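## Task

Remove the foam block from the uppermost drawer of the narrow cabinet with three drawers and set it on the desk. When finished, all drawers in the room must be fully closed and no cabinet may be noticeably shifted. The robot must not fall or be left leaning, and the result only counts if it stays in place without the robot holding it.

## Robot and tools

Robot: a simulated Hello Robot Stretch 4. It has an omni-wheel base, a lift that slides up a mast, one arm that telescopes forward, a wrist with yaw, pitch and roll, and a two-finger gripper. It stands about 1.6 m tall, and its base rim reaches at most 0.23 m from the base origin. There are four onboard cameras: head_camera, head_left_camera, head_right_camera (both fisheye) and wrist_camera. Loose objects may occasionally get a short push from outside. The scene keeps running between replies, and the robot holds its last command meanwhile.

Frames: the base frame sits on the floor under the base centre, with x ahead, y to the left and z up. hand_pose is expressed in this frame and marks a point between the open fingertips. With all wrist joints at zero, its axes line up with the base frame. The printed value may be a little wrong. The odometry frame is where the base frame was when the scene began.

execute_actions takes "actions", a list holding one action or none. An empty list only reports state and images. "cameras" chooses which images come back: a list of camera names, or "all"; null or omitted gives all, and [] gives none. An action may contain "base", "joints", or both, with optional "pace" and "contact_limits". Alternatively it contains only {"end_of_arm": "enable_torque"}, which re-powers any wrist or gripper motor that switched itself off so it holds in place. Motions inside one action start together but may finish at different times.

"base" holds exactly one relative command, measured from the base's last reported position. translate_m is a straight drive in metres, forward positive, from -2 to 2. strafe_m is a sideways move in metres, left positive, from -2 to 2. rotate_rad turns on the spot in radians, counter-clockwise positive, from -3.2 to 3.2.

"joints" is a dictionary of absolute targets, keyed by joint name. lift_m runs 0 to 1.2 m. arm_m is the extension, 0 to 0.55 m. wrist_yaw_rad runs -1.134 to 4.276: 0 faces forward, positive swings left, 3.14 is folded back, and past 3.4 the arm may block it. wrist_pitch_rad runs -1.117 to 4.259: 0 is level and 1.57 points down. wrist_roll_rad runs -1.117 to 4.259: at 0 the fingers sit level, and positive turns clockwise as seen from behind. gripper_m is the fingertip gap in metres, -0.038 to 0.141; negative values press the tips together. Done tolerances are ±0.004 for lift, arm and gripper, ±0.02 for yaw and roll, and ±0.05 for pitch. A joint target outside its range is clipped and the result notes it. Any other bad value or unknown key rejects the whole call and nothing moves. A joint or base left out of an action may keep pushing toward an earlier target without showing it in the status. An action lasts at most 15 s.

"pace" is "slow", "default", "fast" or "max". Base speeds are 0.1/0.3/0.4/0.6 m/s and turns 1/2/3/4 rad/s, reduced when the lift is above 0.2 m (down to 0.3 m/s and 1 rad/s at 1.2 m). "contact_limits" only accepts arm_m, from 0 (gentlest) to 0.75 (firmest), 0.5 if omitted; it sets how hard the arm may press before it halts.

wait takes "seconds", 0 to 10, commands nothing, and returns the same report. zoom_image takes "camera" and "region" [x0, y0, x1, y1] in pixels of that camera's most recent full image, origin at the top left, at most 504 by 504. finished_scene takes "scene" (1 or 2), ends that scene for good, and reports success plus the next task. Answering without any tool call ends everything remaining.

Image sizes in pixels (width x height): head_camera 420x560, head fisheye cameras 420x672, wrist_camera 616x392.

Readings: lidar_m lists 12 horizontal distances in metres, one per 30-degree sector, starting straight ahead and going counter-clockwise (4th left, 7th behind, 10th right). "-" means nothing seen, or something closer than 0.25 m. It covers heights from about 0.15 m up to robot height, so table tops register, but clear objects, thin legs and much behind the robot can be missed. wrist_depth_mm is a 7 by 7 grid of median depths (100 to 2000 mm) from the top left; the robot's own body appears in it. base_odometry counts wheel rotation only, so slipping looks like travel. If turned_by_wheels and turned_by_imu disagree by more than about 0.1 rad, a collision or slip is likely. base_tilt is in degrees, forward and right positive, with a fixed bias up to about 1.5 degrees. motor_effort is a percentage of maximum, with the peak in brackets; wheel effort is positive for turning right. A gripper squeeze at a command of 0 or above shows as a clear gripper effort change; a load in a level gripper moves pitch effort away from 0.

Status words: "done"; "off_target" (stopped short, may still push); "contact_stop_at_<key>" (hit something, target dropped, that part goes slack); "limit_stop_at_<name>", including limit_stop_at_tilt (leaning past 6 degrees, lift, arm and wheels go slack) and limit_stop_at_own_body (self-collision; move away from the body); "time_out"; "torque_fault" (a wrist motor went limp, send enable_torque). on_its_own describes what the call did not command. After a reported stop, the remaining calls in that reply are skipped.

Gripping: command a gap smaller than the object; squeezing harder pulls it toward the wrist, opening pushes it out. The reading does not prove a grasp. If the fingertips jam on a surface, raise the lift. To unfold the wrist at the start, send lift_m 0.4 with wrist_yaw_rad 0.

Avoid: turning or driving with over 1 kg held and arm_m above 0.2, especially at fast paces; hard pushes or pulls with a high gripper or a high contact limit; dropping, slamming or striking things; shifting cabinets; leaving drawers ajar.

Each tool is called after "Call:" as name([rows], argument=value, ...), one row to a line, values as JSON.

## Session

Call:
execute_actions(actions=[])

Scene clock: 0.00 s.
base_odometry: x=+0.000 y=+0.000 heading=+0.000 (m, m, rad; odometry frame)
turned_by_wheels: +0.000 (rad since the last result)
turned_by_imu: +0.000 (rad since the last result)
base_tilt: forward=+0.3 right=+0.1 (deg)
lidar_m: 1.77 1.41 1.22 1.64 1.99 2.07 2.19 1.53 1.55 2.06 1.98 2.11
base_status: not commanded
joint_positions: lift_m=+0.267 arm_m=+0.001 wrist_yaw_rad=+3.051 wrist_pitch_rad=+0.010 wrist_roll_rad=+0.011 gripper_m=+0.057
joint_status: not commanded
motor_effort: lift_m=+20 arm_m=-1 wrist_yaw_rad=+2 wrist_pitch_rad=-7 wrist_roll_rad=+0 gripper_m=-1 wheel_0=+0 wheel_1=-1 wheel_2=+0 (%)
hand_pose: x=-0.1075 y=+0.1132 z=+0.4419 quat_wxyz=(+0.045, -0.005, +0.006, +0.999) (m; base frame)
wrist_depth_mm: - 143 - - - - 1863 / - 130 - - - - 1808 / - 128 184 - - - 1863 / 116 141 237 - - - 1863 / 1708 - - - - - 1808 / 1756 1756 212 1983 1661 1983 1756 / 1160 1160 1138 156 1098 1205 1308
pictures: head_camera, head_left_camera, head_right_camera, wrist_camera
Images, in order (width x height): head_camera 420x560, head_left_camera 420x672, head_right_camera 420x672, wrist_camera 616x392.

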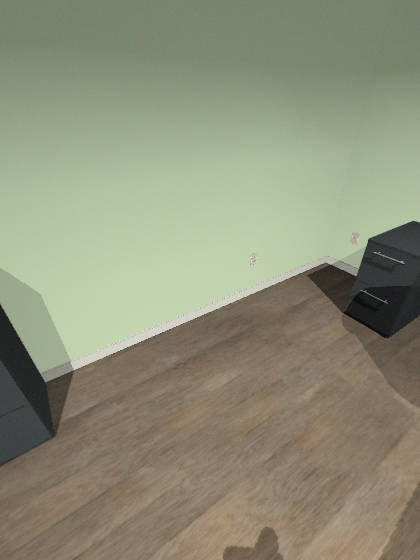

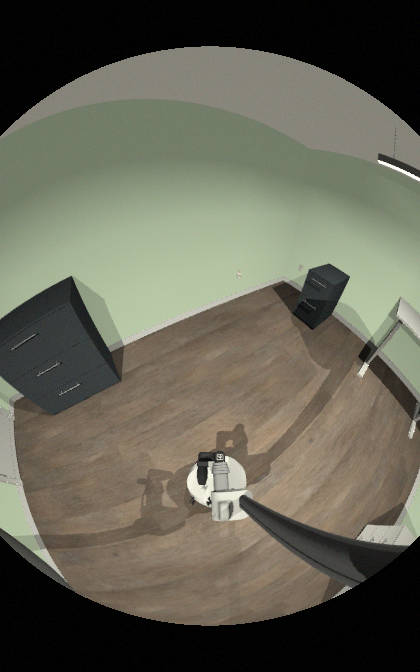

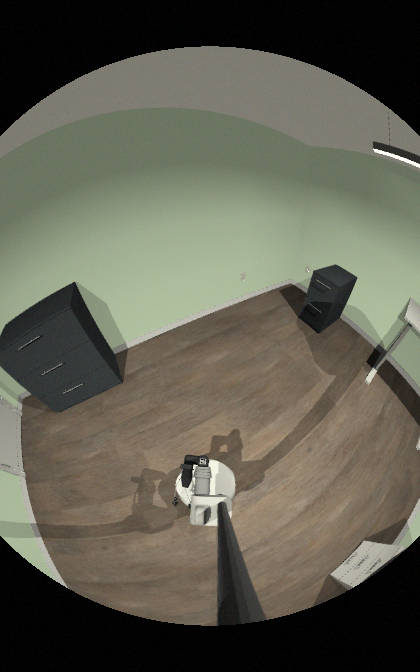

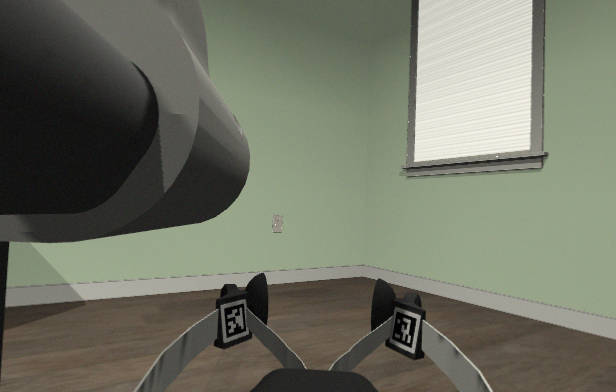

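Call:
zoom_image(camera="head_right_camera", region=[260, 460, 420, 640])

Call:
execute_actions([
  {"base": {"rotate_rad": -2.0}, "joints": {"lift_m": 0.5, "wrist_yaw_rad": 0}, "pace": "default"},
])

Region (260, 460, 420, 640) of head_right_camera's 420x672 image, scaled by 2.800, with more detail than that image has.

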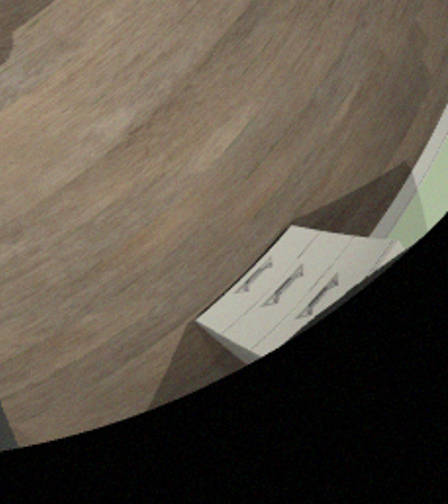

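Scene clock: 5.73 s.
base_odometry: x=+0.000 y=+0.000 heading=-2.000 (m, m, rad; odometry frame)
turned_by_wheels: -2.000 (rad since the last result)
turned_by_imu: -1.965 (rad since the last result)
base_tilt: forward=+0.3 right=+0.1 (deg)
lidar_m: 1.58 2.00 1.95 2.09 1.71 1.26 1.26 2.07 2.03 2.15 2.08 1.50
base_status: done
joint_positions: lift_m=+0.500 arm_m=+0.001 wrist_yaw_rad=+0.000 wrist_pitch_rad=+0.010 wrist_roll_rad=+0.011 gripper_m=+0.057
joint_status: all done
motor_effort: lift_m=+22(23) arm_m=-1(1) wrist_yaw_rad=-1(5) wrist_pitch_rad=-6(7) wrist_roll_rad=+0(0) gripper_m=-4(1) wheel_0=-1(7) wheel_1=-1(7) wheel_2=-2(6) (%)
hand_pose: x=+0.4604 y=-0.0873 z=+0.6750 quat_wxyz=(+1.000, +0.005, +0.005, +0.000) (m; base frame)
wrist_depth_mm: - - - - - 1756 1537 / - - - - - 1708 1537 / - - - - 1983 1756 1499 / - - - - - 1708 1576 / - - - - 1983 1661 1499 / - - 212 - 1229 1229 1537 / 1661 1708 1618 156 1255 1160 1464
pictures: head_camera, head_left_camera, head_right_camera, wrist_camera
Images, in order (width x height): head_camera 420x560, head_left_camera 420x672, head_right_camera 420x672, wrist_camera 616x392.

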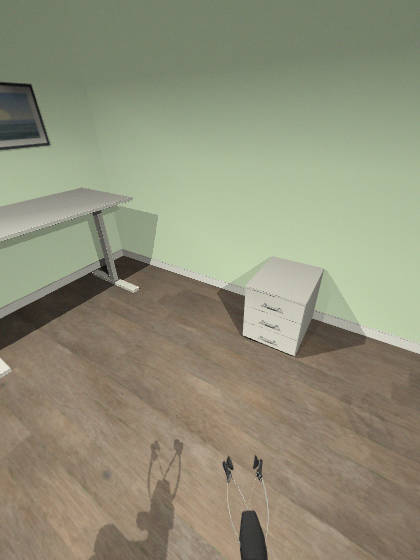

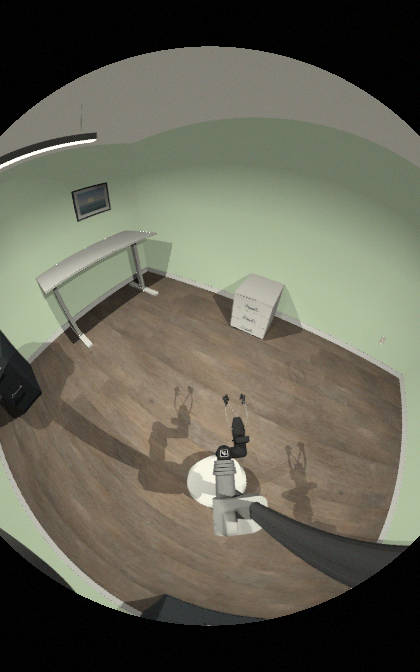

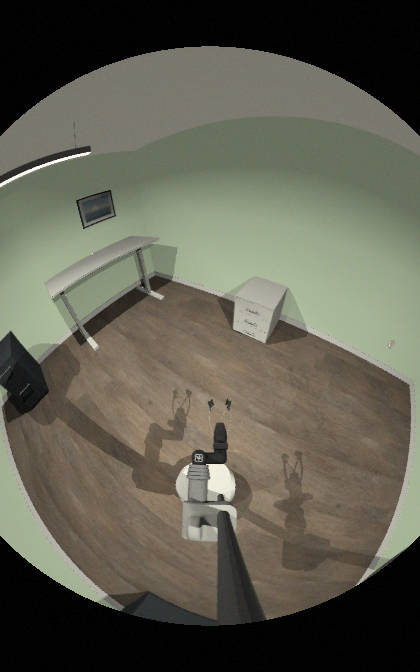

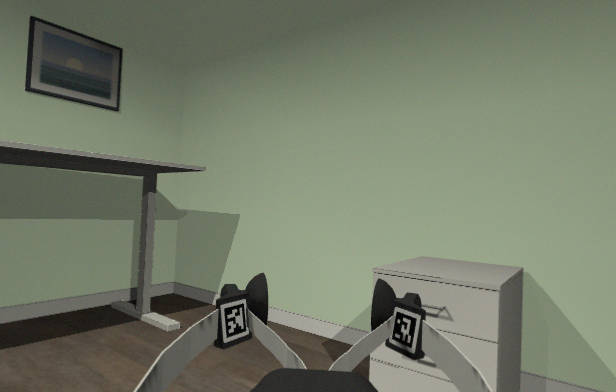

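Call:
zoom_image(camera="head_camera", region=[200, 230, 360, 390])

Call:
zoom_image(camera="wrist_camera", region=[340, 230, 560, 392])

Region (200, 230, 360, 390) of head_camera's 420x560 image, scaled by 3.150, with more detail than that image has.

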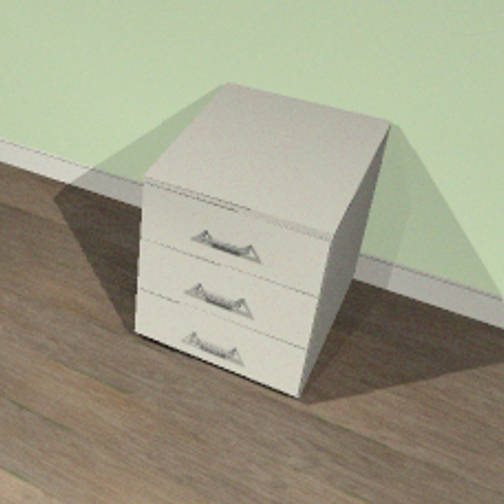

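Region (340, 230, 560, 392) of wrist_camera's 616x392 image, scaled by 2.291; it fills the top 371 rows of this view, and the rest is white.

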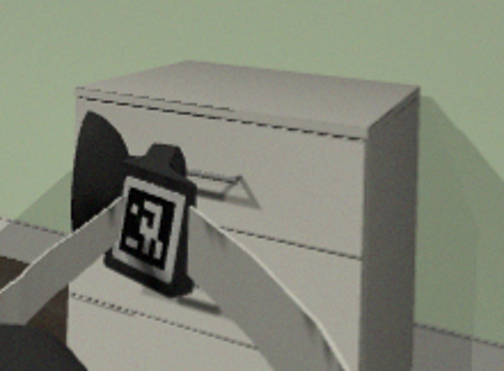

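Call:
execute_actions([
  {"base": {"rotate_rad": -0.56}, "joints": {"lift_m": 0.22}, "pace": "default"},
], cameras=[])

Call:
execute_actions([
  {"base": {"strafe_m": 0.46}, "pace": "default"},
], cameras=["head_camera", "wrist_camera"])

Scene clock: 29.13 s.
base_odometry: x=+0.000 y=+0.000 heading=-2.560 (m, m, rad; odometry frame)
turned_by_wheels: -0.560 (rad since the last result)
turned_by_imu: -0.550 (rad since the last result)
base_tilt: forward=+0.3 right=+0.0 (deg)
lidar_m: 1.50 1.52 1.98 1.94 2.07 1.74 1.24 1.26 2.11 2.00 2.08 2.09
base_status: done
joint_positions: lift_m=+0.220 arm_m=+0.001 wrist_yaw_rad=+0.000 wrist_pitch_rad=+0.010 wrist_roll_rad=+0.011 gripper_m=+0.057
joint_status: all done
motor_effort: lift_m=+17(24) arm_m=-1(1) wrist_yaw_rad=+2(1) wrist_pitch_rad=-6(6) wrist_roll_rad=+0(0) gripper_m=-2(3) wheel_0=+2(5) wheel_1=+1(6) wheel_2=+1(7) (%)
hand_pose: x=+0.4603 y=-0.0874 z=+0.3954 quat_wxyz=(+1.000, +0.005, +0.005, +0.000) (m; base frame)
wrist_depth_mm: - 1921 1921 1921 1921 1863 1863 / - 1921 1863 1863 1808 1756 1808 / - 1921 1863 1863 1756 1808 1756 / 1983 1366 1308 1863 1921 1808 1808 / 1983 1366 1308 1921 1808 1756 1756 / 1618 1308 213 1708 1430 1708 1708 / 1025 1025 1008 156 976 1098 1160
pictures: none
No camera images: the call's "cameras" was empty. Leave "cameras" out to get every camera's image.

Scene clock: 32.00 s.
base_odometry: x=+0.253 y=-0.384 heading=-2.560 (m, m, rad; odometry frame)
turned_by_wheels: +0.000 (rad since the last result)
turned_by_imu: +0.000 (rad since the last result)
base_tilt: forward=+0.3 right=+0.1 (deg)
lidar_m: 1.48 2.07 1.52 1.44 1.65 1.74 1.66 1.42 1.71 2.50 2.60 2.11
base_status: done
joint_positions: lift_m=+0.220 arm_m=+0.001 wrist_yaw_rad=+0.000 wrist_pitch_rad=+0.010 wrist_roll_rad=+0.011 gripper_m=+0.057
joint_status: not commanded
motor_effort: lift_m=+18(18) arm_m=-1(1) wrist_yaw_rad=+1(2) wrist_pitch_rad=-6(6) wrist_roll_rad=+0(0) gripper_m=-4(3) wheel_0=+1(8) wheel_1=-1(9) wheel_2=+1(6) (%)
hand_pose: x=+0.4603 y=-0.0874 z=+0.3954 quat_wxyz=(+1.000, +0.005, +0.005, +0.000) (m; base frame)
wrist_depth_mm: 1983 1983 1983 1863 1808 1808 1863 / 1983 1983 1921 1863 1921 1756 1808 / 1921 1921 1983 1921 1808 1863 1756 / 1983 - 1863 1281 1863 1756 1756 / 1921 1921 1921 1281 1808 1756 1808 / 1537 1661 212 1308 1281 1756 1756 / 1008 1025 1008 156 976 1078 1160
pictures: head_camera, wrist_camera
Images, in order (width x height): head_camera 420x560, wrist_camera 616x392.

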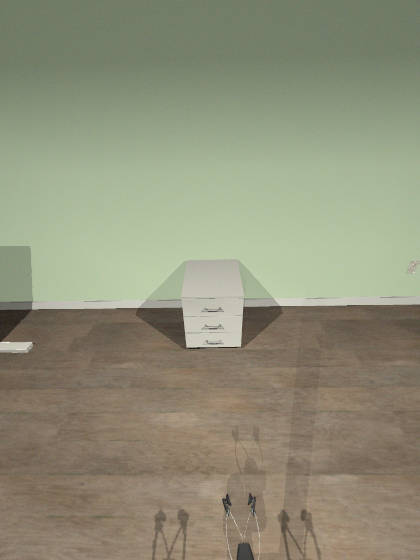

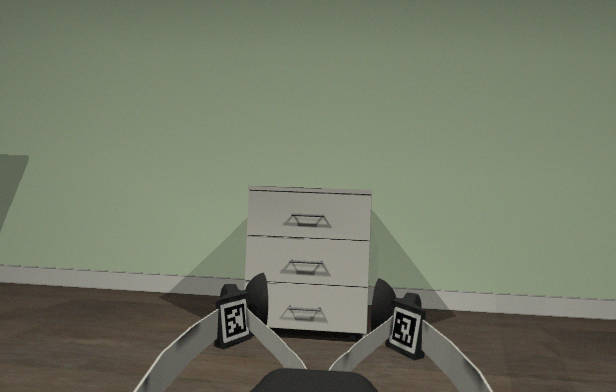

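Call:
zoom_image(camera="head_camera", region=[0, 240, 420, 370])

Call:
zoom_image(camera="head_camera", region=[150, 240, 290, 380])

Call:
zoom_image(camera="head_camera", region=[190, 460, 290, 560])

Region (0, 240, 420, 370) of head_camera's 420x560 image, scaled by 1.200, with more detail than that image has; it fills the top 156 rows of this view, and the rest is white.

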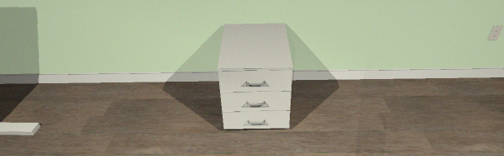

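Region (150, 240, 290, 380) of head_camera's 420x560 image, scaled by 3.600, with more detail than that image has.

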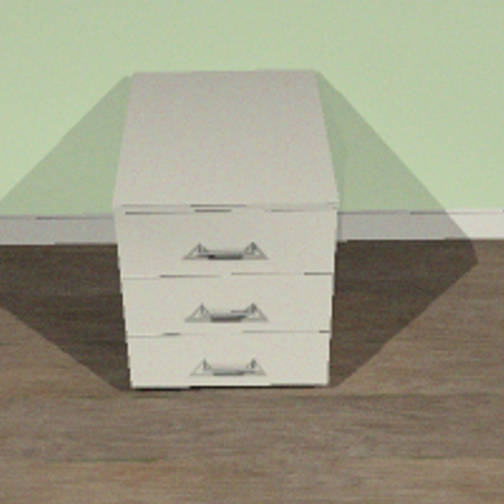

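Region (190, 460, 290, 560) of head_camera's 420x560 image, scaled by 5.040, with more detail than that image has.

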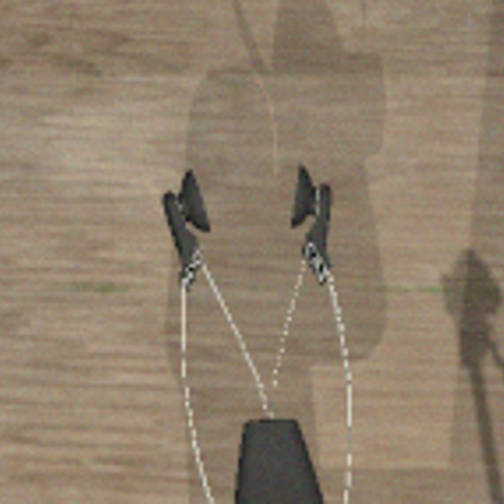

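Call:
execute_actions([
  {"base": {"translate_m": 0.65}, "joints": {"gripper_m": 0.09}, "pace": "fast"},
], cameras=["head_camera", "wrist_camera"])

Scene clock: 56.90 s.
base_odometry: x=-0.290 y=-0.742 heading=-2.560 (m, m, rad; odometry frame)
turned_by_wheels: +0.000 (rad since the last result)
turned_by_imu: -0.001 (rad since the last result)
base_tilt: forward=+0.3 right=+0.1 (deg)
lidar_m: 0.82 1.46 1.49 1.43 1.53 2.37 2.30 2.04 2.60 2.50 1.96 1.45
base_status: done
joint_positions: lift_m=+0.220 arm_m=+0.001 wrist_yaw_rad=+0.000 wrist_pitch_rad=+0.010 wrist_roll_rad=+0.011 gripper_m=+0.090
joint_status: all done
motor_effort: lift_m=+18(18) arm_m=-1(1) wrist_yaw_rad=+2(0) wrist_pitch_rad=-6(6) wrist_roll_rad=+0(0) gripper_m=-2(3) wheel_0=-2(5) wheel_1=-2(6) wheel_2=+1(13) (%)
hand_pose: x=+0.4603 y=-0.0874 z=+0.3954 quat_wxyz=(+1.000, +0.005, +0.005, +0.000) (m; base frame)
wrist_depth_mm: 1281 1281 1255 1205 1182 1160 1160 / 1281 1255 1229 1205 1182 1160 1138 / 1308 1281 1205 1205 1182 1138 1138 / 1308 1255 634 634 627 1160 1138 / 1281 1229 647 634 627 1118 1138 / 1281 1229 202 621 627 1138 1138 / 1025 976 634 155 615 1060 1118
pictures: head_camera, wrist_camera
Images, in order (width x height): head_camera 420x560, wrist_camera 616x392.

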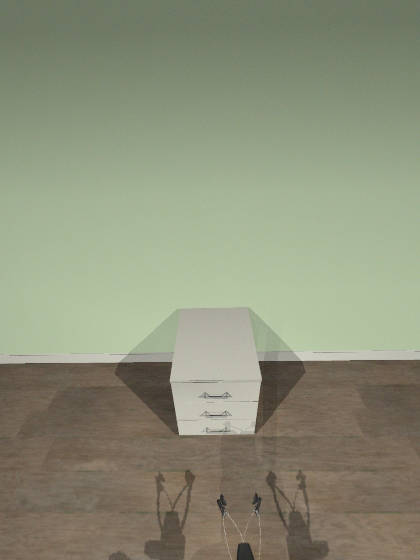

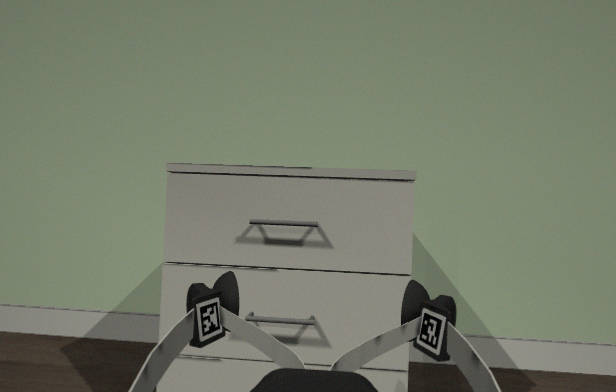

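Call:
execute_actions([
  {"base": {"strafe_m": 0.072}, "joints": {"lift_m": 0.253, "wrist_roll_rad": 1.57, "arm_m": 0.22}, "pace": "default"},
], cameras=["head_camera", "wrist_camera"])

Scene clock: 68.87 s.
base_odometry: x=-0.251 y=-0.802 heading=-2.560 (m, m, rad; odometry frame)
turned_by_wheels: +0.000 (rad since the last result)
turned_by_imu: -0.001 (rad since the last result)
base_tilt: forward=+0.3 right=+0.1 (deg)
lidar_m: 0.82 1.47 1.41 1.33 1.43 2.14 2.31 2.05 2.67 2.54 1.94 0.86
base_status: done
joint_positions: lift_m=+0.253 arm_m=+0.219 wrist_yaw_rad=+0.000 wrist_pitch_rad=+0.010 wrist_roll_rad=+1.570 gripper_m=+0.090
joint_status: all done
motor_effort: lift_m=+22(24) arm_m=+6(6) wrist_yaw_rad=+1(2) wrist_pitch_rad=-6(6) wrist_roll_rad=+1(7) gripper_m=+0(4) wheel_0=+0(9) wheel_1=-1(7) wheel_2=+1(2) (%)
hand_pose: x=+0.6783 y=-0.0874 z=+0.4280 quat_wxyz=(+0.707, +0.707, +0.004, -0.004) (m; base frame)
wrist_depth_mm: 1025 976 991 960 976 931 691 / 991 976 991 410 410 404 404 / 991 976 976 413 407 404 404 / 1008 991 991 413 410 404 404 / 1008 1008 976 410 407 404 399 / 1008 976 204 407 404 404 399 / 1008 976 707 283 407 402 399
pictures: head_camera, wrist_camera
Images, in order (width x height): head_camera 420x560, wrist_camera 616x392.

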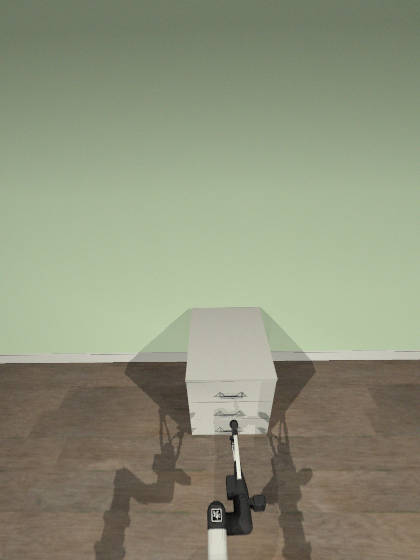

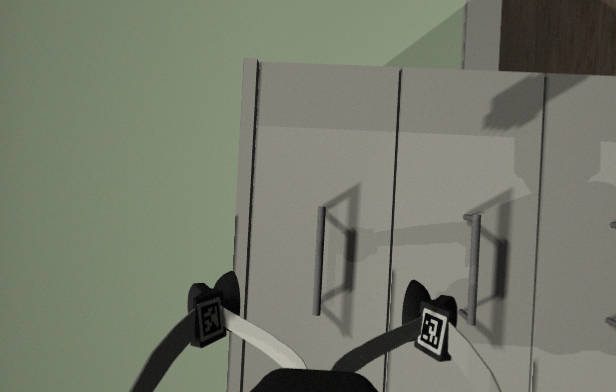

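Call:
execute_actions([
  {"joints": {"arm_m": 0.345, "gripper_m": 0.05}, "contact_limits": {"arm_m": 0.2}, "pace": "default"},
], cameras=["head_camera", "wrist_camera"])

Scene clock: 78.67 s.
base_odometry: x=-0.251 y=-0.802 heading=-2.560 (m, m, rad; odometry frame)
turned_by_wheels: +0.000 (rad since the last result)
turned_by_imu: -0.001 (rad since the last result)
base_tilt: forward=+0.4 right=+0.1 (deg)
lidar_m: 0.81 1.48 1.42 1.35 1.45 2.12 2.32 2.06 2.66 2.54 1.94 0.86
base_status: not commanded
joint_positions: lift_m=+0.253 arm_m=+0.344 wrist_yaw_rad=+0.000 wrist_pitch_rad=+0.010 wrist_roll_rad=+1.570 gripper_m=+0.050
joint_status: all done
motor_effort: lift_m=+23(22) arm_m=+6(7) wrist_yaw_rad=+1(1) wrist_pitch_rad=-5(5) wrist_roll_rad=+1(1) gripper_m=-3(0) wheel_0=+0(0) wheel_1=-1(1) wheel_2=+2(1) (%)
contact_limits: arm_m 0.2
hand_pose: x=+0.8033 y=-0.0874 z=+0.4280 quat_wxyz=(+0.707, +0.707, +0.004, -0.004) (m; base frame)
wrist_depth_mm: 866 866 287 286 283 281 279 / 866 866 289 286 283 282 279 / 854 854 286 286 285 282 279 / 854 866 287 283 283 282 278 / 878 854 287 285 282 279 279 / 854 854 217 283 211 281 279 / 866 854 287 254 281 279 278
pictures: head_camera, wrist_camera
Images, in order (width x height): head_camera 420x560, wrist_camera 616x392.

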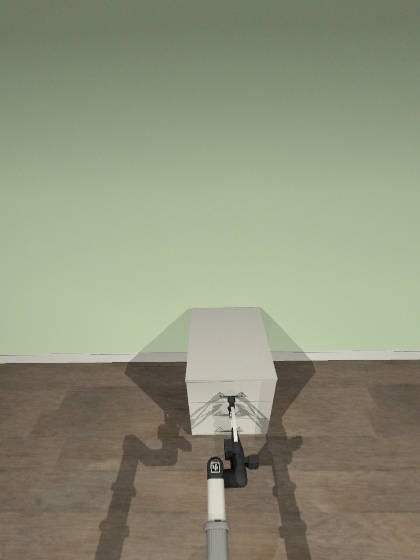

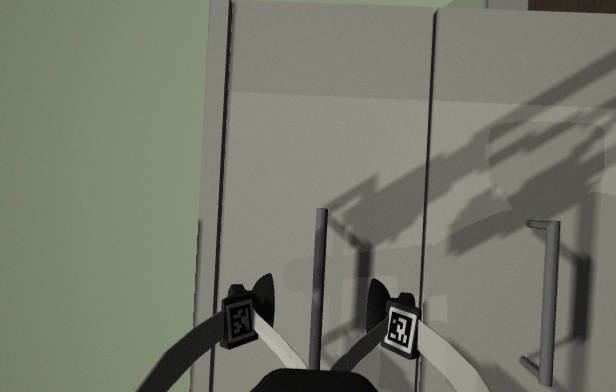

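Call:
execute_actions([
  {"joints": {"arm_m": 0.368, "gripper_m": 0.03}, "contact_limits": {"arm_m": 0.15}, "pace": "slow"},
], cameras=["head_camera", "wrist_camera"])

Call:
zoom_image(camera="head_camera", region=[190, 360, 280, 450])

Scene clock: 85.23 s.
base_odometry: x=-0.251 y=-0.802 heading=-2.560 (m, m, rad; odometry frame)
turned_by_wheels: +0.000 (rad since the last result)
turned_by_imu: -0.001 (rad since the last result)
base_tilt: forward=+0.3 right=+0.1 (deg)
lidar_m: 0.82 1.47 1.41 1.36 1.43 2.11 2.31 2.07 2.65 2.55 1.95 0.86
base_status: not commanded
joint_positions: lift_m=+0.253 arm_m=+0.367 wrist_yaw_rad=+0.000 wrist_pitch_rad=+0.010 wrist_roll_rad=+1.570 gripper_m=+0.030
joint_status: all done
motor_effort: lift_m=+22(23) arm_m=+7(7) wrist_yaw_rad=+0(0) wrist_pitch_rad=-5(6) wrist_roll_rad=+1(1) gripper_m=-5(4) wheel_0=+0(0) wheel_1=-1(1) wheel_2=+1(1) (%)
contact_limits: arm_m 0.15
hand_pose: x=+0.8262 y=-0.0874 z=+0.4280 quat_wxyz=(+0.707, +0.707, +0.004, -0.004) (m; base frame)
wrist_depth_mm: 842 854 264 262 260 258 257 / 842 842 265 262 259 258 256 / 854 842 264 262 259 258 256 / 854 842 264 262 262 258 256 / 854 831 264 262 260 258 256 / 842 831 265 262 259 258 256 / 842 854 263 177 224 257 255
pictures: head_camera, wrist_camera
Images, in order (width x height): head_camera 420x560, wrist_camera 616x392.

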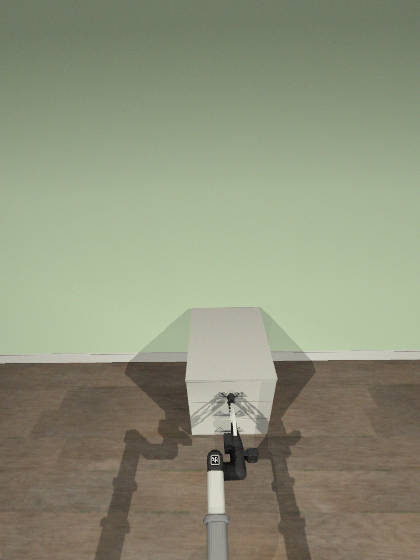

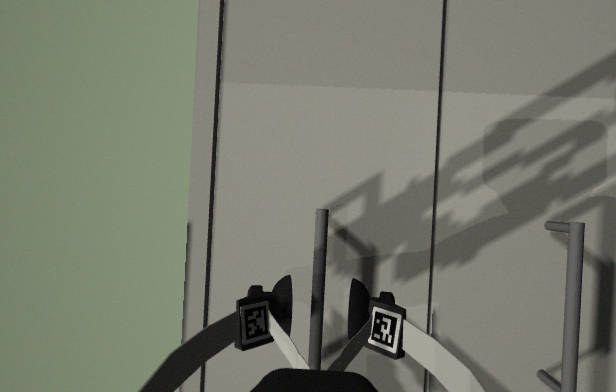

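Region (190, 360, 280, 450) of head_camera's 420x560 image, scaled by 5.600, with more detail than that image has.

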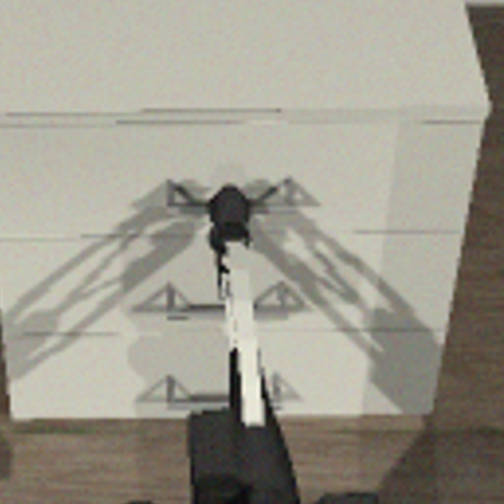

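Call:
execute_actions([
  {"joints": {"arm_m": 0.38, "gripper_m": 0.02}, "contact_limits": {"arm_m": 0.15}, "pace": "slow"},
], cameras=[])

Call:
execute_actions([
  {"joints": {"gripper_m": -0.015}, "pace": "default"},
], cameras=["head_camera", "wrist_camera"])

Call:
zoom_image(camera="head_camera", region=[190, 360, 280, 450])

Scene clock: 89.13 s.
base_odometry: x=-0.251 y=-0.802 heading=-2.560 (m, m, rad; odometry frame)
turned_by_wheels: +0.000 (rad since the last result)
turned_by_imu: +0.000 (rad since the last result)
base_tilt: forward=+0.4 right=+0.1 (deg)
lidar_m: 0.82 1.46 1.40 1.36 1.47 2.11 2.29 2.06 2.67 2.54 1.93 0.87
base_status: not commanded
joint_positions: lift_m=+0.253 arm_m=+0.379 wrist_yaw_rad=+0.000 wrist_pitch_rad=+0.010 wrist_roll_rad=+1.570 gripper_m=+0.020
joint_status: all done
motor_effort: lift_m=+22(22) arm_m=+7(6) wrist_yaw_rad=+1(1) wrist_pitch_rad=-6(6) wrist_roll_rad=+1(1) gripper_m=-3(5) wheel_0=+0(0) wheel_1=-1(1) wheel_2=+1(1) (%)
contact_limits: arm_m 0.15
hand_pose: x=+0.8382 y=-0.0874 z=+0.4280 quat_wxyz=(+0.707, +0.707, +0.004, -0.004) (m; base frame)
wrist_depth_mm: 831 831 252 250 248 246 245 / 820 820 252 251 249 247 245 / 854 831 251 250 248 247 246 / 831 831 252 250 249 246 245 / 842 820 252 250 249 246 243 / 831 831 251 213 247 245 245 / 831 831 251 162 184 245 244
pictures: none
No camera images: the call's "cameras" was empty. Leave "cameras" out to get every camera's image.

Scene clock: 90.23 s.
base_odometry: x=-0.251 y=-0.802 heading=-2.560 (m, m, rad; odometry frame)
turned_by_wheels: +0.000 (rad since the last result)
turned_by_imu: +0.000 (rad since the last result)
base_tilt: forward=+0.3 right=+0.1 (deg)
lidar_m: 0.83 1.45 1.42 1.33 1.43 2.13 2.31 2.06 2.67 2.56 1.95 0.87
base_status: not commanded
joint_positions: lift_m=+0.253 arm_m=+0.379 wrist_yaw_rad=+0.001 wrist_pitch_rad=+0.009 wrist_roll_rad=+1.570 gripper_m=-0.015
joint_status: all done
motor_effort: lift_m=+22(21) arm_m=+5(6) wrist_yaw_rad=-1(1) wrist_pitch_rad=-2(5) wrist_roll_rad=+1(1) gripper_m=-12(10) wheel_0=+0(0) wheel_1=-1(1) wheel_2=+2(2) (%)
hand_pose: x=+0.8386 y=-0.0872 z=+0.4283 quat_wxyz=(+0.707, +0.707, +0.004, -0.003) (m; base frame)
wrist_depth_mm: 831 809 250 248 245 245 245 / 831 809 250 248 245 245 242 / 820 820 249 249 246 246 244 / 831 820 249 246 246 245 243 / 842 820 249 248 245 246 244 / 831 842 248 203 244 245 245 / 842 831 248 210 180 243 245
pictures: head_camera, wrist_camera
Images, in order (width x height): head_camera 420x560, wrist_camera 616x392.

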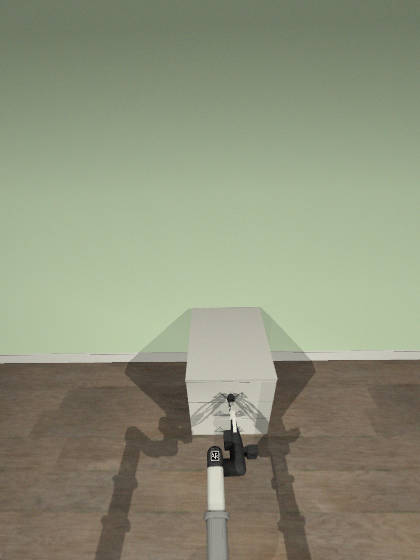

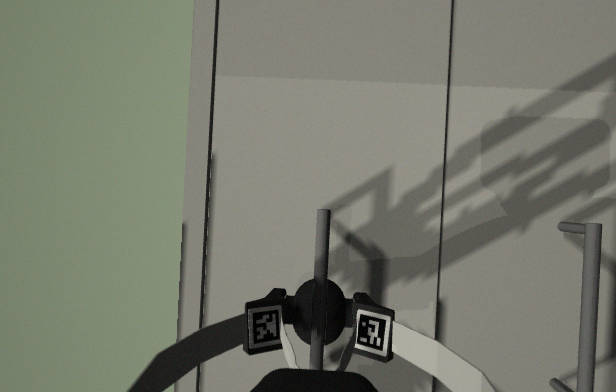

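Region (190, 360, 280, 450) of head_camera's 420x560 image, scaled by 5.600, with more detail than that image has.

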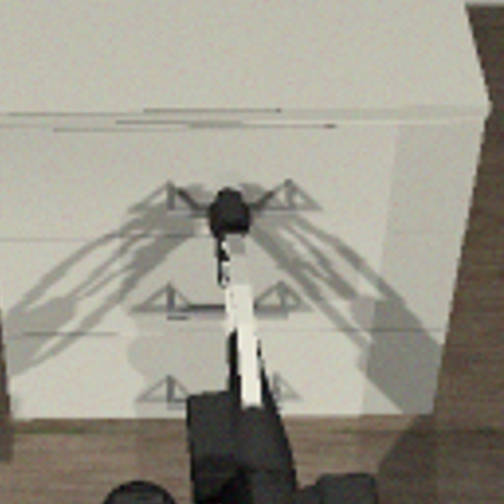

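Call:
execute_actions([
  {"joints": {"arm_m": 0.18}, "pace": "slow"},
], cameras=["head_camera", "wrist_camera"])

Scene clock: 96.27 s.
base_odometry: x=-0.251 y=-0.802 heading=-2.560 (m, m, rad; odometry frame)
turned_by_wheels: +0.000 (rad since the last result)
turned_by_imu: -0.001 (rad since the last result)
base_tilt: forward=+0.3 right=+0.1 (deg)
lidar_m: 0.65 1.44 1.39 1.35 1.45 2.13 2.32 2.06 2.68 2.54 1.97 0.67
base_status: not commanded
joint_positions: lift_m=+0.253 arm_m=+0.181 wrist_yaw_rad=+0.004 wrist_pitch_rad=+0.009 wrist_roll_rad=+1.570 gripper_m=-0.015
joint_status: all done
motor_effort: lift_m=+22(22) arm_m=-7(9) wrist_yaw_rad=-9(8) wrist_pitch_rad=-4(4) wrist_roll_rad=+1(0) gripper_m=-11(15) wheel_0=+0(0) wheel_1=+0(1) wheel_2=+3(3) (%)
hand_pose: x=+0.6409 y=-0.0864 z=+0.4283 quat_wxyz=(+0.707, +0.707, +0.005, -0.002) (m; base frame)
wrist_depth_mm: 1025 1008 248 247 243 960 691 / 1042 1025 247 246 245 442 439 / 1042 1008 248 246 244 436 433 / 1025 1042 247 245 243 445 439 / 1025 1060 247 246 244 442 439 / 1025 1042 249 202 242 439 439 / 1025 1025 248 208 180 439 439
pictures: head_camera, wrist_camera
Images, in order (width x height): head_camera 420x560, wrist_camera 616x392.

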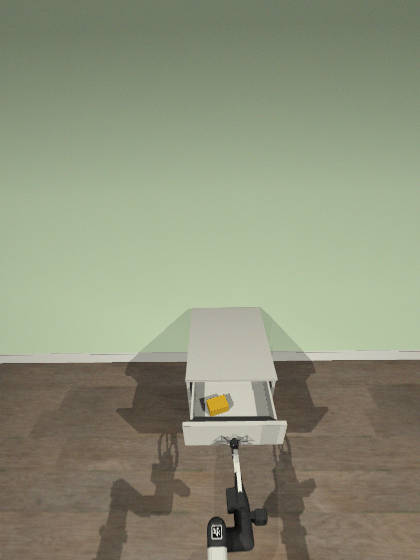

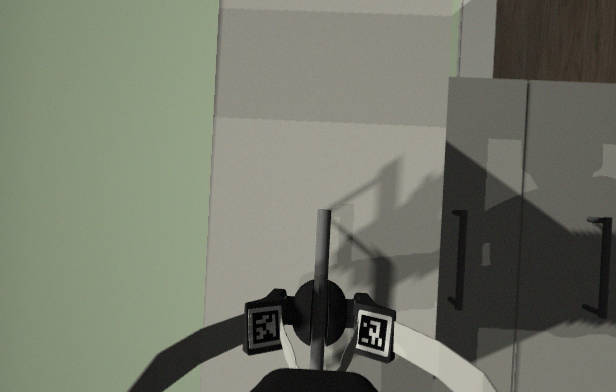

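Call:
execute_actions([
  {"joints": {"arm_m": 0.08}, "contact_limits": {"arm_m": 0.3}, "pace": "slow"},
], cameras=["head_camera", "wrist_camera"])

Call:
zoom_image(camera="head_camera", region=[170, 360, 310, 500])

Scene clock: 101.87 s.
base_odometry: x=-0.251 y=-0.802 heading=-2.560 (m, m, rad; odometry frame)
turned_by_wheels: +0.000 (rad since the last result)
turned_by_imu: -0.001 (rad since the last result)
base_tilt: forward=+0.3 right=+0.1 (deg)
lidar_m: 0.54 1.48 1.40 1.37 1.46 2.11 2.32 2.09 2.66 2.55 1.96 0.54
base_status: not commanded
joint_positions: lift_m=+0.253 arm_m=+0.081 wrist_yaw_rad=+0.006 wrist_pitch_rad=+0.010 wrist_roll_rad=+1.570 gripper_m=-0.015
joint_status: all done
on_its_own: wrist_yaw_rad is at rest, and its effort (-15) is outside its rest range (-13 to +13)
motor_effort: lift_m=+22(22) arm_m=-7(7) wrist_yaw_rad=-15(14) wrist_pitch_rad=-5(6) wrist_roll_rad=+1(1) gripper_m=-10(11) wheel_0=+1(1) wheel_1=+0(0) wheel_2=+3(3) (%)
contact_limits: arm_m 0.3
hand_pose: x=+0.5410 y=-0.0858 z=+0.4281 quat_wxyz=(+0.707, +0.707, +0.005, -0.002) (m; base frame)
wrist_depth_mm: 1118 1118 247 245 245 976 691 / 1138 1138 247 246 242 891 661 / 1160 1118 249 246 245 539 535 / 1160 1138 247 245 245 539 539 / 1160 1118 248 246 244 544 539 / 1138 1138 248 202 244 539 535 / 1160 1160 248 206 182 539 539
pictures: head_camera, wrist_camera
Images, in order (width x height): head_camera 420x560, wrist_camera 616x392.

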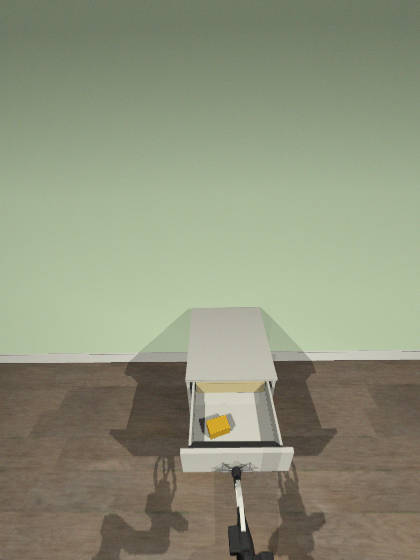

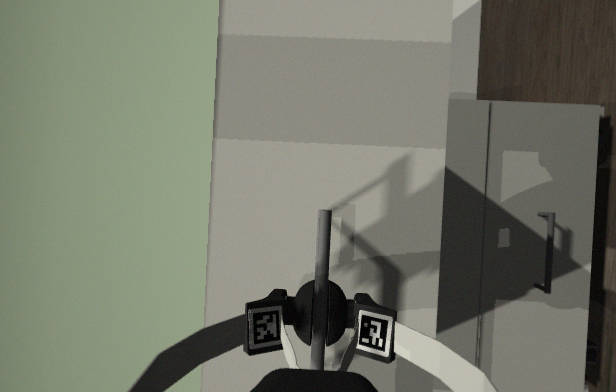

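Region (170, 360, 310, 500) of head_camera's 420x560 image, scaled by 3.600, with more detail than that image has.

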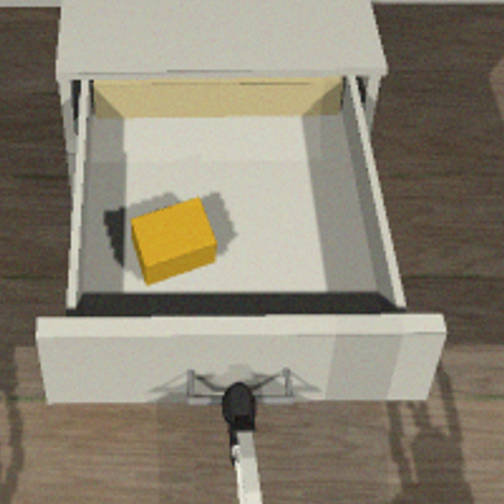

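Call:
execute_actions([
  {"joints": {"gripper_m": 0.05}},
], cameras=[])

Call:
execute_actions([
  {"joints": {"arm_m": 0.01, "gripper_m": 0.11}, "pace": "fast"},
], cameras=[])

Call:
execute_actions([
  {"joints": {"lift_m": 0.68, "wrist_pitch_rad": 0.9, "wrist_yaw_rad": 1.25, "wrist_roll_rad": 2.58}, "pace": "fast"},
], cameras=["head_camera"])

Scene clock: 128.00 s.
base_odometry: x=-0.251 y=-0.802 heading=-2.560 (m, m, rad; odometry frame)
turned_by_wheels: +0.000 (rad since the last result)
turned_by_imu: -0.001 (rad since the last result)
base_tilt: forward=+0.3 right=+0.1 (deg)
lidar_m: 0.53 1.47 1.43 1.34 1.45 2.11 2.31 2.07 2.65 2.56 1.96 0.55
base_status: not commanded
joint_positions: lift_m=+0.253 arm_m=+0.081 wrist_yaw_rad=+0.000 wrist_pitch_rad=+0.010 wrist_roll_rad=+1.570 gripper_m=+0.050
joint_status: all done
motor_effort: lift_m=+22(22) arm_m=-6(7) wrist_yaw_rad=-1(15) wrist_pitch_rad=-5(5) wrist_roll_rad=+1(1) gripper_m=-2(9) wheel_0=+1(1) wheel_1=+0(0) wheel_2=+3(3) (%)
hand_pose: x=+0.5405 y=-0.0873 z=+0.4281 quat_wxyz=(+0.707, +0.707, +0.004, -0.003) (m; base frame)
wrist_depth_mm: 1118 1138 1098 252 249 976 691 / 1138 1138 254 250 249 946 676 / 1138 1138 253 251 250 539 539 / 1138 1118 253 251 249 539 539 / 1160 1138 253 251 249 544 539 / 1138 1138 218 251 212 539 539 / 1160 1118 253 219 249 539 535
pictures: none
No camera images: the call's "cameras" was empty. Leave "cameras" out to get every camera's image.

Scene clock: 129.47 s.
base_odometry: x=-0.251 y=-0.802 heading=-2.560 (m, m, rad; odometry frame)
turned_by_wheels: +0.000 (rad since the last result)
turned_by_imu: +0.000 (rad since the last result)
base_tilt: forward=+0.3 right=+0.1 (deg)
lidar_m: 0.50 1.46 1.42 1.36 1.44 2.16 2.28 2.05 2.64 2.54 1.96 0.57
base_status: not commanded
joint_positions: lift_m=+0.253 arm_m=+0.011 wrist_yaw_rad=+0.000 wrist_pitch_rad=+0.010 wrist_roll_rad=+1.570 gripper_m=+0.110
joint_status: all done
motor_effort: lift_m=+22(22) arm_m=-6(6) wrist_yaw_rad=+1(1) wrist_pitch_rad=-7(5) wrist_roll_rad=+1(1) gripper_m=-2(4) wheel_0=+0(0) wheel_1=+0(0) wheel_2=+3(3) (%)
hand_pose: x=+0.4705 y=-0.0874 z=+0.4280 quat_wxyz=(+0.707, +0.707, +0.004, -0.004) (m; base frame)
wrist_depth_mm: 1205 1205 1160 1160 1182 1042 683 / 1182 1205 1205 325 320 1025 683 / 1229 1229 1205 320 319 615 603 / 1205 1229 1182 322 320 609 609 / 1229 1205 1182 322 319 615 609 / 1255 1205 212 320 320 609 609 / 1229 1205 1205 148 319 609 609
pictures: none
No camera images: the call's "cameras" was empty. Leave "cameras" out to get every camera's image.

Scene clock: 131.63 s.
base_odometry: x=-0.251 y=-0.802 heading=-2.560 (m, m, rad; odometry frame)
turned_by_wheels: +0.000 (rad since the last result)
turned_by_imu: +0.000 (rad since the last result)
base_tilt: forward=+0.3 right=+0.1 (deg)
lidar_m: 0.52 1.47 1.42 1.34 1.46 2.12 2.31 2.07 2.68 2.55 1.95 0.59
base_status: not commanded
joint_positions: lift_m=+0.680 arm_m=+0.011 wrist_yaw_rad=+1.250 wrist_pitch_rad=+0.901 wrist_roll_rad=+2.580 gripper_m=+0.110
joint_status: all done
motor_effort: lift_m=+22(23) arm_m=-6(6) wrist_yaw_rad=+1(7) wrist_pitch_rad=-3(5) wrist_roll_rad=+1(5) gripper_m=-1(1) wheel_0=+0(0) wheel_1=+0(0) wheel_2=+2(2) (%)
hand_pose: x=+0.3214 y=+0.1423 z=+0.6318 quat_wxyz=(+0.447, +0.631, +0.604, -0.193) (m; base frame)
wrist_depth_mm: 1025 366 462 778 715 654 462 / 1098 1042 931 854 768 699 473 / 1229 1138 1042 904 820 759 508 / 1336 1308 1118 976 904 809 741 / 1430 1464 1255 1098 976 866 788 / 1499 1618 212 1229 1060 917 854 / 1661 1921 1618 148 1138 1008 946
pictures: head_camera
Images, in order (width x height): head_camera 420x560.

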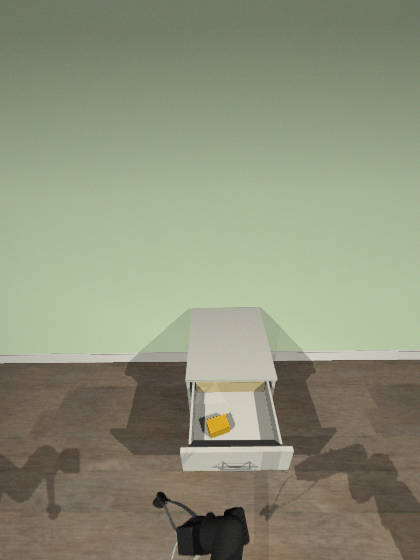

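Call:
execute_actions([
  {"joints": {"arm_m": 0.45, "wrist_pitch_rad": 1.57}, "pace": "fast"},
], cameras=["head_camera", "wrist_camera"])

Scene clock: 137.47 s.
base_odometry: x=-0.251 y=-0.802 heading=-2.560 (m, m, rad; odometry frame)
turned_by_wheels: +0.000 (rad since the last result)
turned_by_imu: -0.001 (rad since the last result)
base_tilt: forward=+0.4 right=+0.1 (deg)
lidar_m: 0.53 1.43 1.41 1.36 1.45 2.16 2.31 2.08 2.67 2.55 1.97 0.58
base_status: not commanded
joint_positions: lift_m=+0.680 arm_m=+0.449 wrist_yaw_rad=+1.250 wrist_pitch_rad=+1.570 wrist_roll_rad=+2.580 gripper_m=+0.110
joint_status: all done
motor_effort: lift_m=+22(22) arm_m=+6(7) wrist_yaw_rad=+2(1) wrist_pitch_rad=+2(4) wrist_roll_rad=+1(1) gripper_m=+0(1) wheel_0=+0(0) wheel_1=+0(0) wheel_2=+2(2) (%)
hand_pose: x=+0.7028 y=-0.0273 z=+0.5696 quat_wxyz=(+0.556, +0.437, +0.557, -0.436) (m; base frame)
wrist_depth_mm: 283 277 424 407 366 788 310 / 281 277 424 421 418 375 303 / 279 279 427 418 418 375 778 / 278 377 424 418 413 330 778 / 278 421 418 375 415 307 768 / 276 392 211 413 410 282 768 / 276 351 355 148 340 279 715
pictures: head_camera, wrist_camera
Images, in order (width x height): head_camera 420x560, wrist_camera 616x392.

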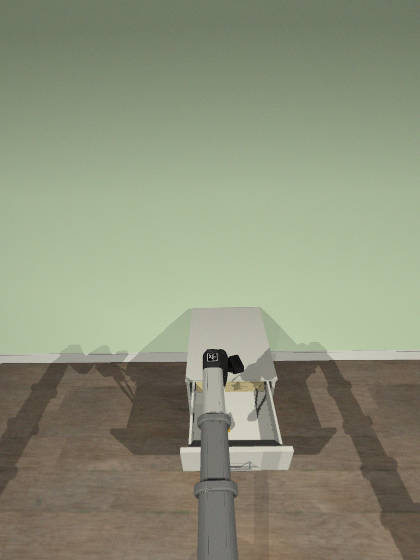

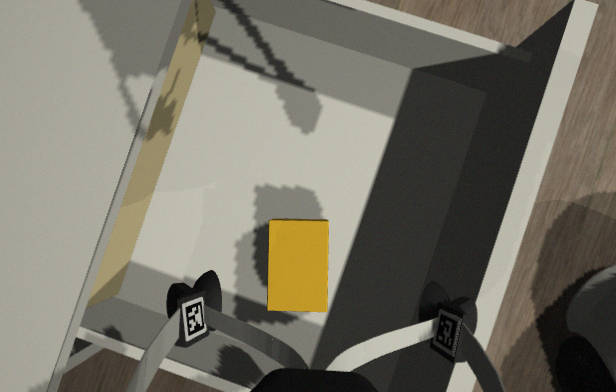

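Call:
execute_actions([
  {"joints": {"arm_m": 0.475, "wrist_roll_rad": 2.545, "lift_m": 0.52, "gripper_m": 0.10}, "pace": "default"},
], cameras=["wrist_camera"])

Scene clock: 147.73 s.
base_odometry: x=-0.251 y=-0.802 heading=-2.560 (m, m, rad; odometry frame)
turned_by_wheels: +0.000 (rad since the last result)
turned_by_imu: -0.001 (rad since the last result)
base_tilt: forward=+0.3 right=+0.1 (deg)
lidar_m: 0.53 1.45 1.43 1.35 1.46 2.13 2.31 2.06 2.66 2.55 1.96 0.58
base_status: not commanded
joint_positions: lift_m=+0.520 arm_m=+0.474 wrist_yaw_rad=+1.250 wrist_pitch_rad=+1.570 wrist_roll_rad=+2.545 gripper_m=+0.100
joint_status: all done
motor_effort: lift_m=+18(19) arm_m=+6(7) wrist_yaw_rad=+1(1) wrist_pitch_rad=+1(2) wrist_roll_rad=+0(2) gripper_m=-2(2) wheel_0=+0(0) wheel_1=+0(0) wheel_2=+2(2) (%)
hand_pose: x=+0.7278 y=-0.0273 z=+0.4099 quat_wxyz=(+0.564, +0.427, +0.564, -0.426) (m; base frame)
wrist_depth_mm: 190 248 265 262 259 257 255 / 196 266 263 262 257 256 253 / 211 265 262 259 257 255 254 / 225 263 260 260 255 255 252 / 245 262 260 213 254 252 250 / 262 262 212 211 211 252 237 / 256 259 257 151 251 250 218
pictures: wrist_camera
Images, in order (width x height): wrist_camera 616x392.

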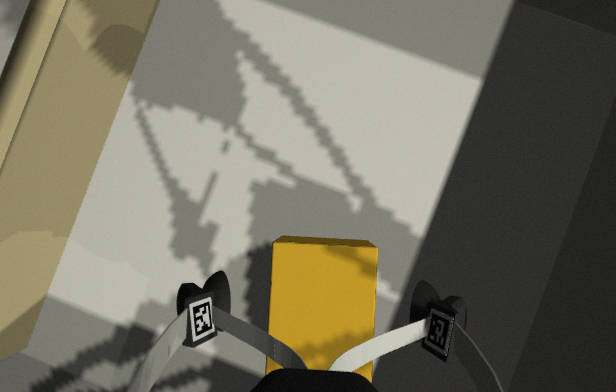

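Call:
execute_actions([
  {"joints": {"lift_m": 0.511, "gripper_m": 0.03}, "pace": "default"},
], cameras=["wrist_camera"])

Scene clock: 156.70 s.
base_odometry: x=-0.251 y=-0.802 heading=-2.560 (m, m, rad; odometry frame)
turned_by_wheels: +0.000 (rad since the last result)
turned_by_imu: -0.001 (rad since the last result)
base_tilt: forward=+0.4 right=+0.1 (deg)
lidar_m: 0.53 1.47 1.42 1.35 1.48 2.13 2.31 2.05 2.68 2.55 1.94 0.56
base_status: not commanded
joint_positions: lift_m=+0.511 arm_m=+0.474 wrist_yaw_rad=+1.250 wrist_pitch_rad=+1.570 wrist_roll_rad=+2.545 gripper_m=+0.030
joint_status: all done
motor_effort: lift_m=+17(18) arm_m=+6(6) wrist_yaw_rad=+1(1) wrist_pitch_rad=+1(2) wrist_roll_rad=-1(1) gripper_m=-11(13) wheel_0=+0(0) wheel_1=+0(0) wheel_2=+2(2) (%)
hand_pose: x=+0.7278 y=-0.0273 z=+0.4009 quat_wxyz=(+0.564, +0.427, +0.564, -0.426) (m; base frame)
wrist_depth_mm: 185 249 255 252 251 249 247 / 197 254 254 252 249 248 245 / 211 255 252 249 248 245 245 / 227 254 251 250 246 245 243 / 243 253 251 194 246 245 241 / 254 252 202 193 193 243 235 / 253 249 248 192 191 241 218
pictures: wrist_camera
Images, in order (width x height): wrist_camera 616x392.

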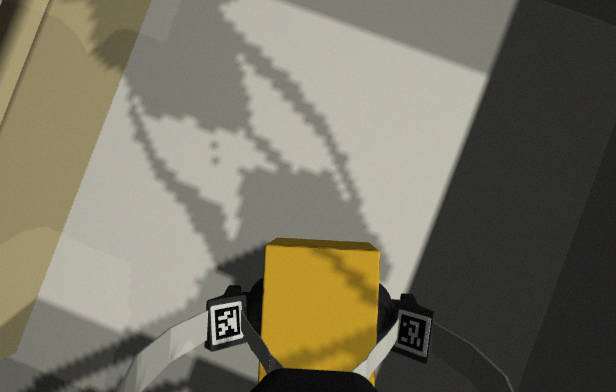

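Call:
execute_actions([
  {"joints": {"lift_m": 0.67}, "pace": "fast"},
], cameras=[])

Call:
execute_actions([
  {"joints": {"arm_m": 0.0, "wrist_yaw_rad": 0.0, "wrist_pitch_rad": 0.0, "wrist_roll_rad": 1.57}, "pace": "fast"},
], cameras=["head_camera", "wrist_camera"])

Scene clock: 174.03 s.
base_odometry: x=-0.251 y=-0.802 heading=-2.560 (m, m, rad; odometry frame)
turned_by_wheels: +0.000 (rad since the last result)
turned_by_imu: -0.001 (rad since the last result)
base_tilt: forward=+0.3 right=+0.1 (deg)
lidar_m: 0.54 1.45 1.40 1.34 1.46 2.12 2.32 2.06 2.68 2.56 1.97 0.58
base_status: not commanded
joint_positions: lift_m=+0.670 arm_m=+0.474 wrist_yaw_rad=+1.250 wrist_pitch_rad=+1.570 wrist_roll_rad=+2.545 gripper_m=+0.030
joint_status: all done
motor_effort: lift_m=+22(24) arm_m=+6(6) wrist_yaw_rad=+1(2) wrist_pitch_rad=+2(1) wrist_roll_rad=-1(1) gripper_m=-13(11) wheel_0=+0(0) wheel_1=+0(0) wheel_2=+2(2) (%)
hand_pose: x=+0.7278 y=-0.0273 z=+0.5595 quat_wxyz=(+0.564, +0.427, +0.564, -0.426) (m; base frame)
wrist_depth_mm: 271 267 379 413 355 768 759 / 270 266 413 413 410 389 319 / 267 266 415 413 410 402 300 / 267 265 410 407 404 402 286 / 266 370 407 195 404 357 285 / 265 370 201 193 191 310 759 / 265 327 329 192 191 268 768
pictures: none
No camera images: the call's "cameras" was empty. Leave "cameras" out to get every camera's image.

Scene clock: 176.10 s.
base_odometry: x=-0.251 y=-0.802 heading=-2.560 (m, m, rad; odometry frame)
turned_by_wheels: +0.000 (rad since the last result)
turned_by_imu: +0.000 (rad since the last result)
base_tilt: forward=+0.3 right=+0.1 (deg)
lidar_m: 0.53 1.46 1.41 1.36 1.46 2.13 2.30 2.04 2.66 2.55 1.98 0.55
base_status: not commanded
joint_positions: lift_m=+0.670 arm_m=+0.002 wrist_yaw_rad=+0.000 wrist_pitch_rad=+0.003 wrist_roll_rad=+1.570 gripper_m=+0.030
joint_status: all done
motor_effort: lift_m=+22(22) arm_m=-6(5) wrist_yaw_rad=+1(7) wrist_pitch_rad=-8(13) wrist_roll_rad=-1(5) gripper_m=-12(12) wheel_0=+0(0) wheel_1=+0(0) wheel_2=+2(2) (%)
hand_pose: x=+0.4613 y=-0.0875 z=+0.8471 quat_wxyz=(+0.707, +0.707, +0.001, -0.001) (m; base frame)
wrist_depth_mm: 1229 1255 1229 1205 1182 1182 1182 / 1229 1229 1229 1205 1182 1138 1160 / 1205 1182 1205 1182 1182 931 647 / 1229 1229 1182 1182 1182 768 647 / 1229 1229 1205 195 1182 759 647 / 1229 1229 202 193 191 741 647 / 1255 1205 1205 193 191 615 634
pictures: head_camera, wrist_camera
Images, in order (width x height): head_camera 420x560, wrist_camera 616x392.

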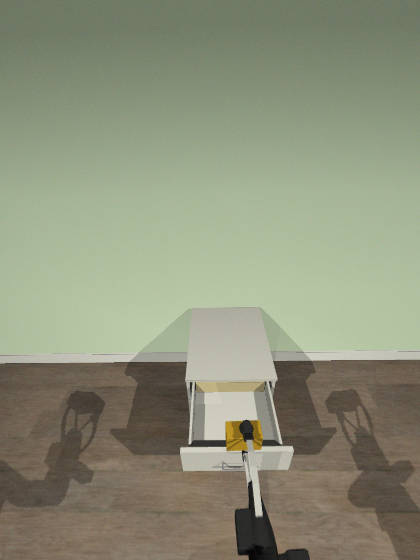

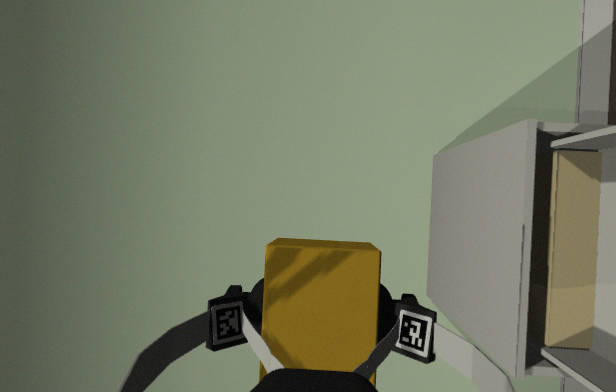

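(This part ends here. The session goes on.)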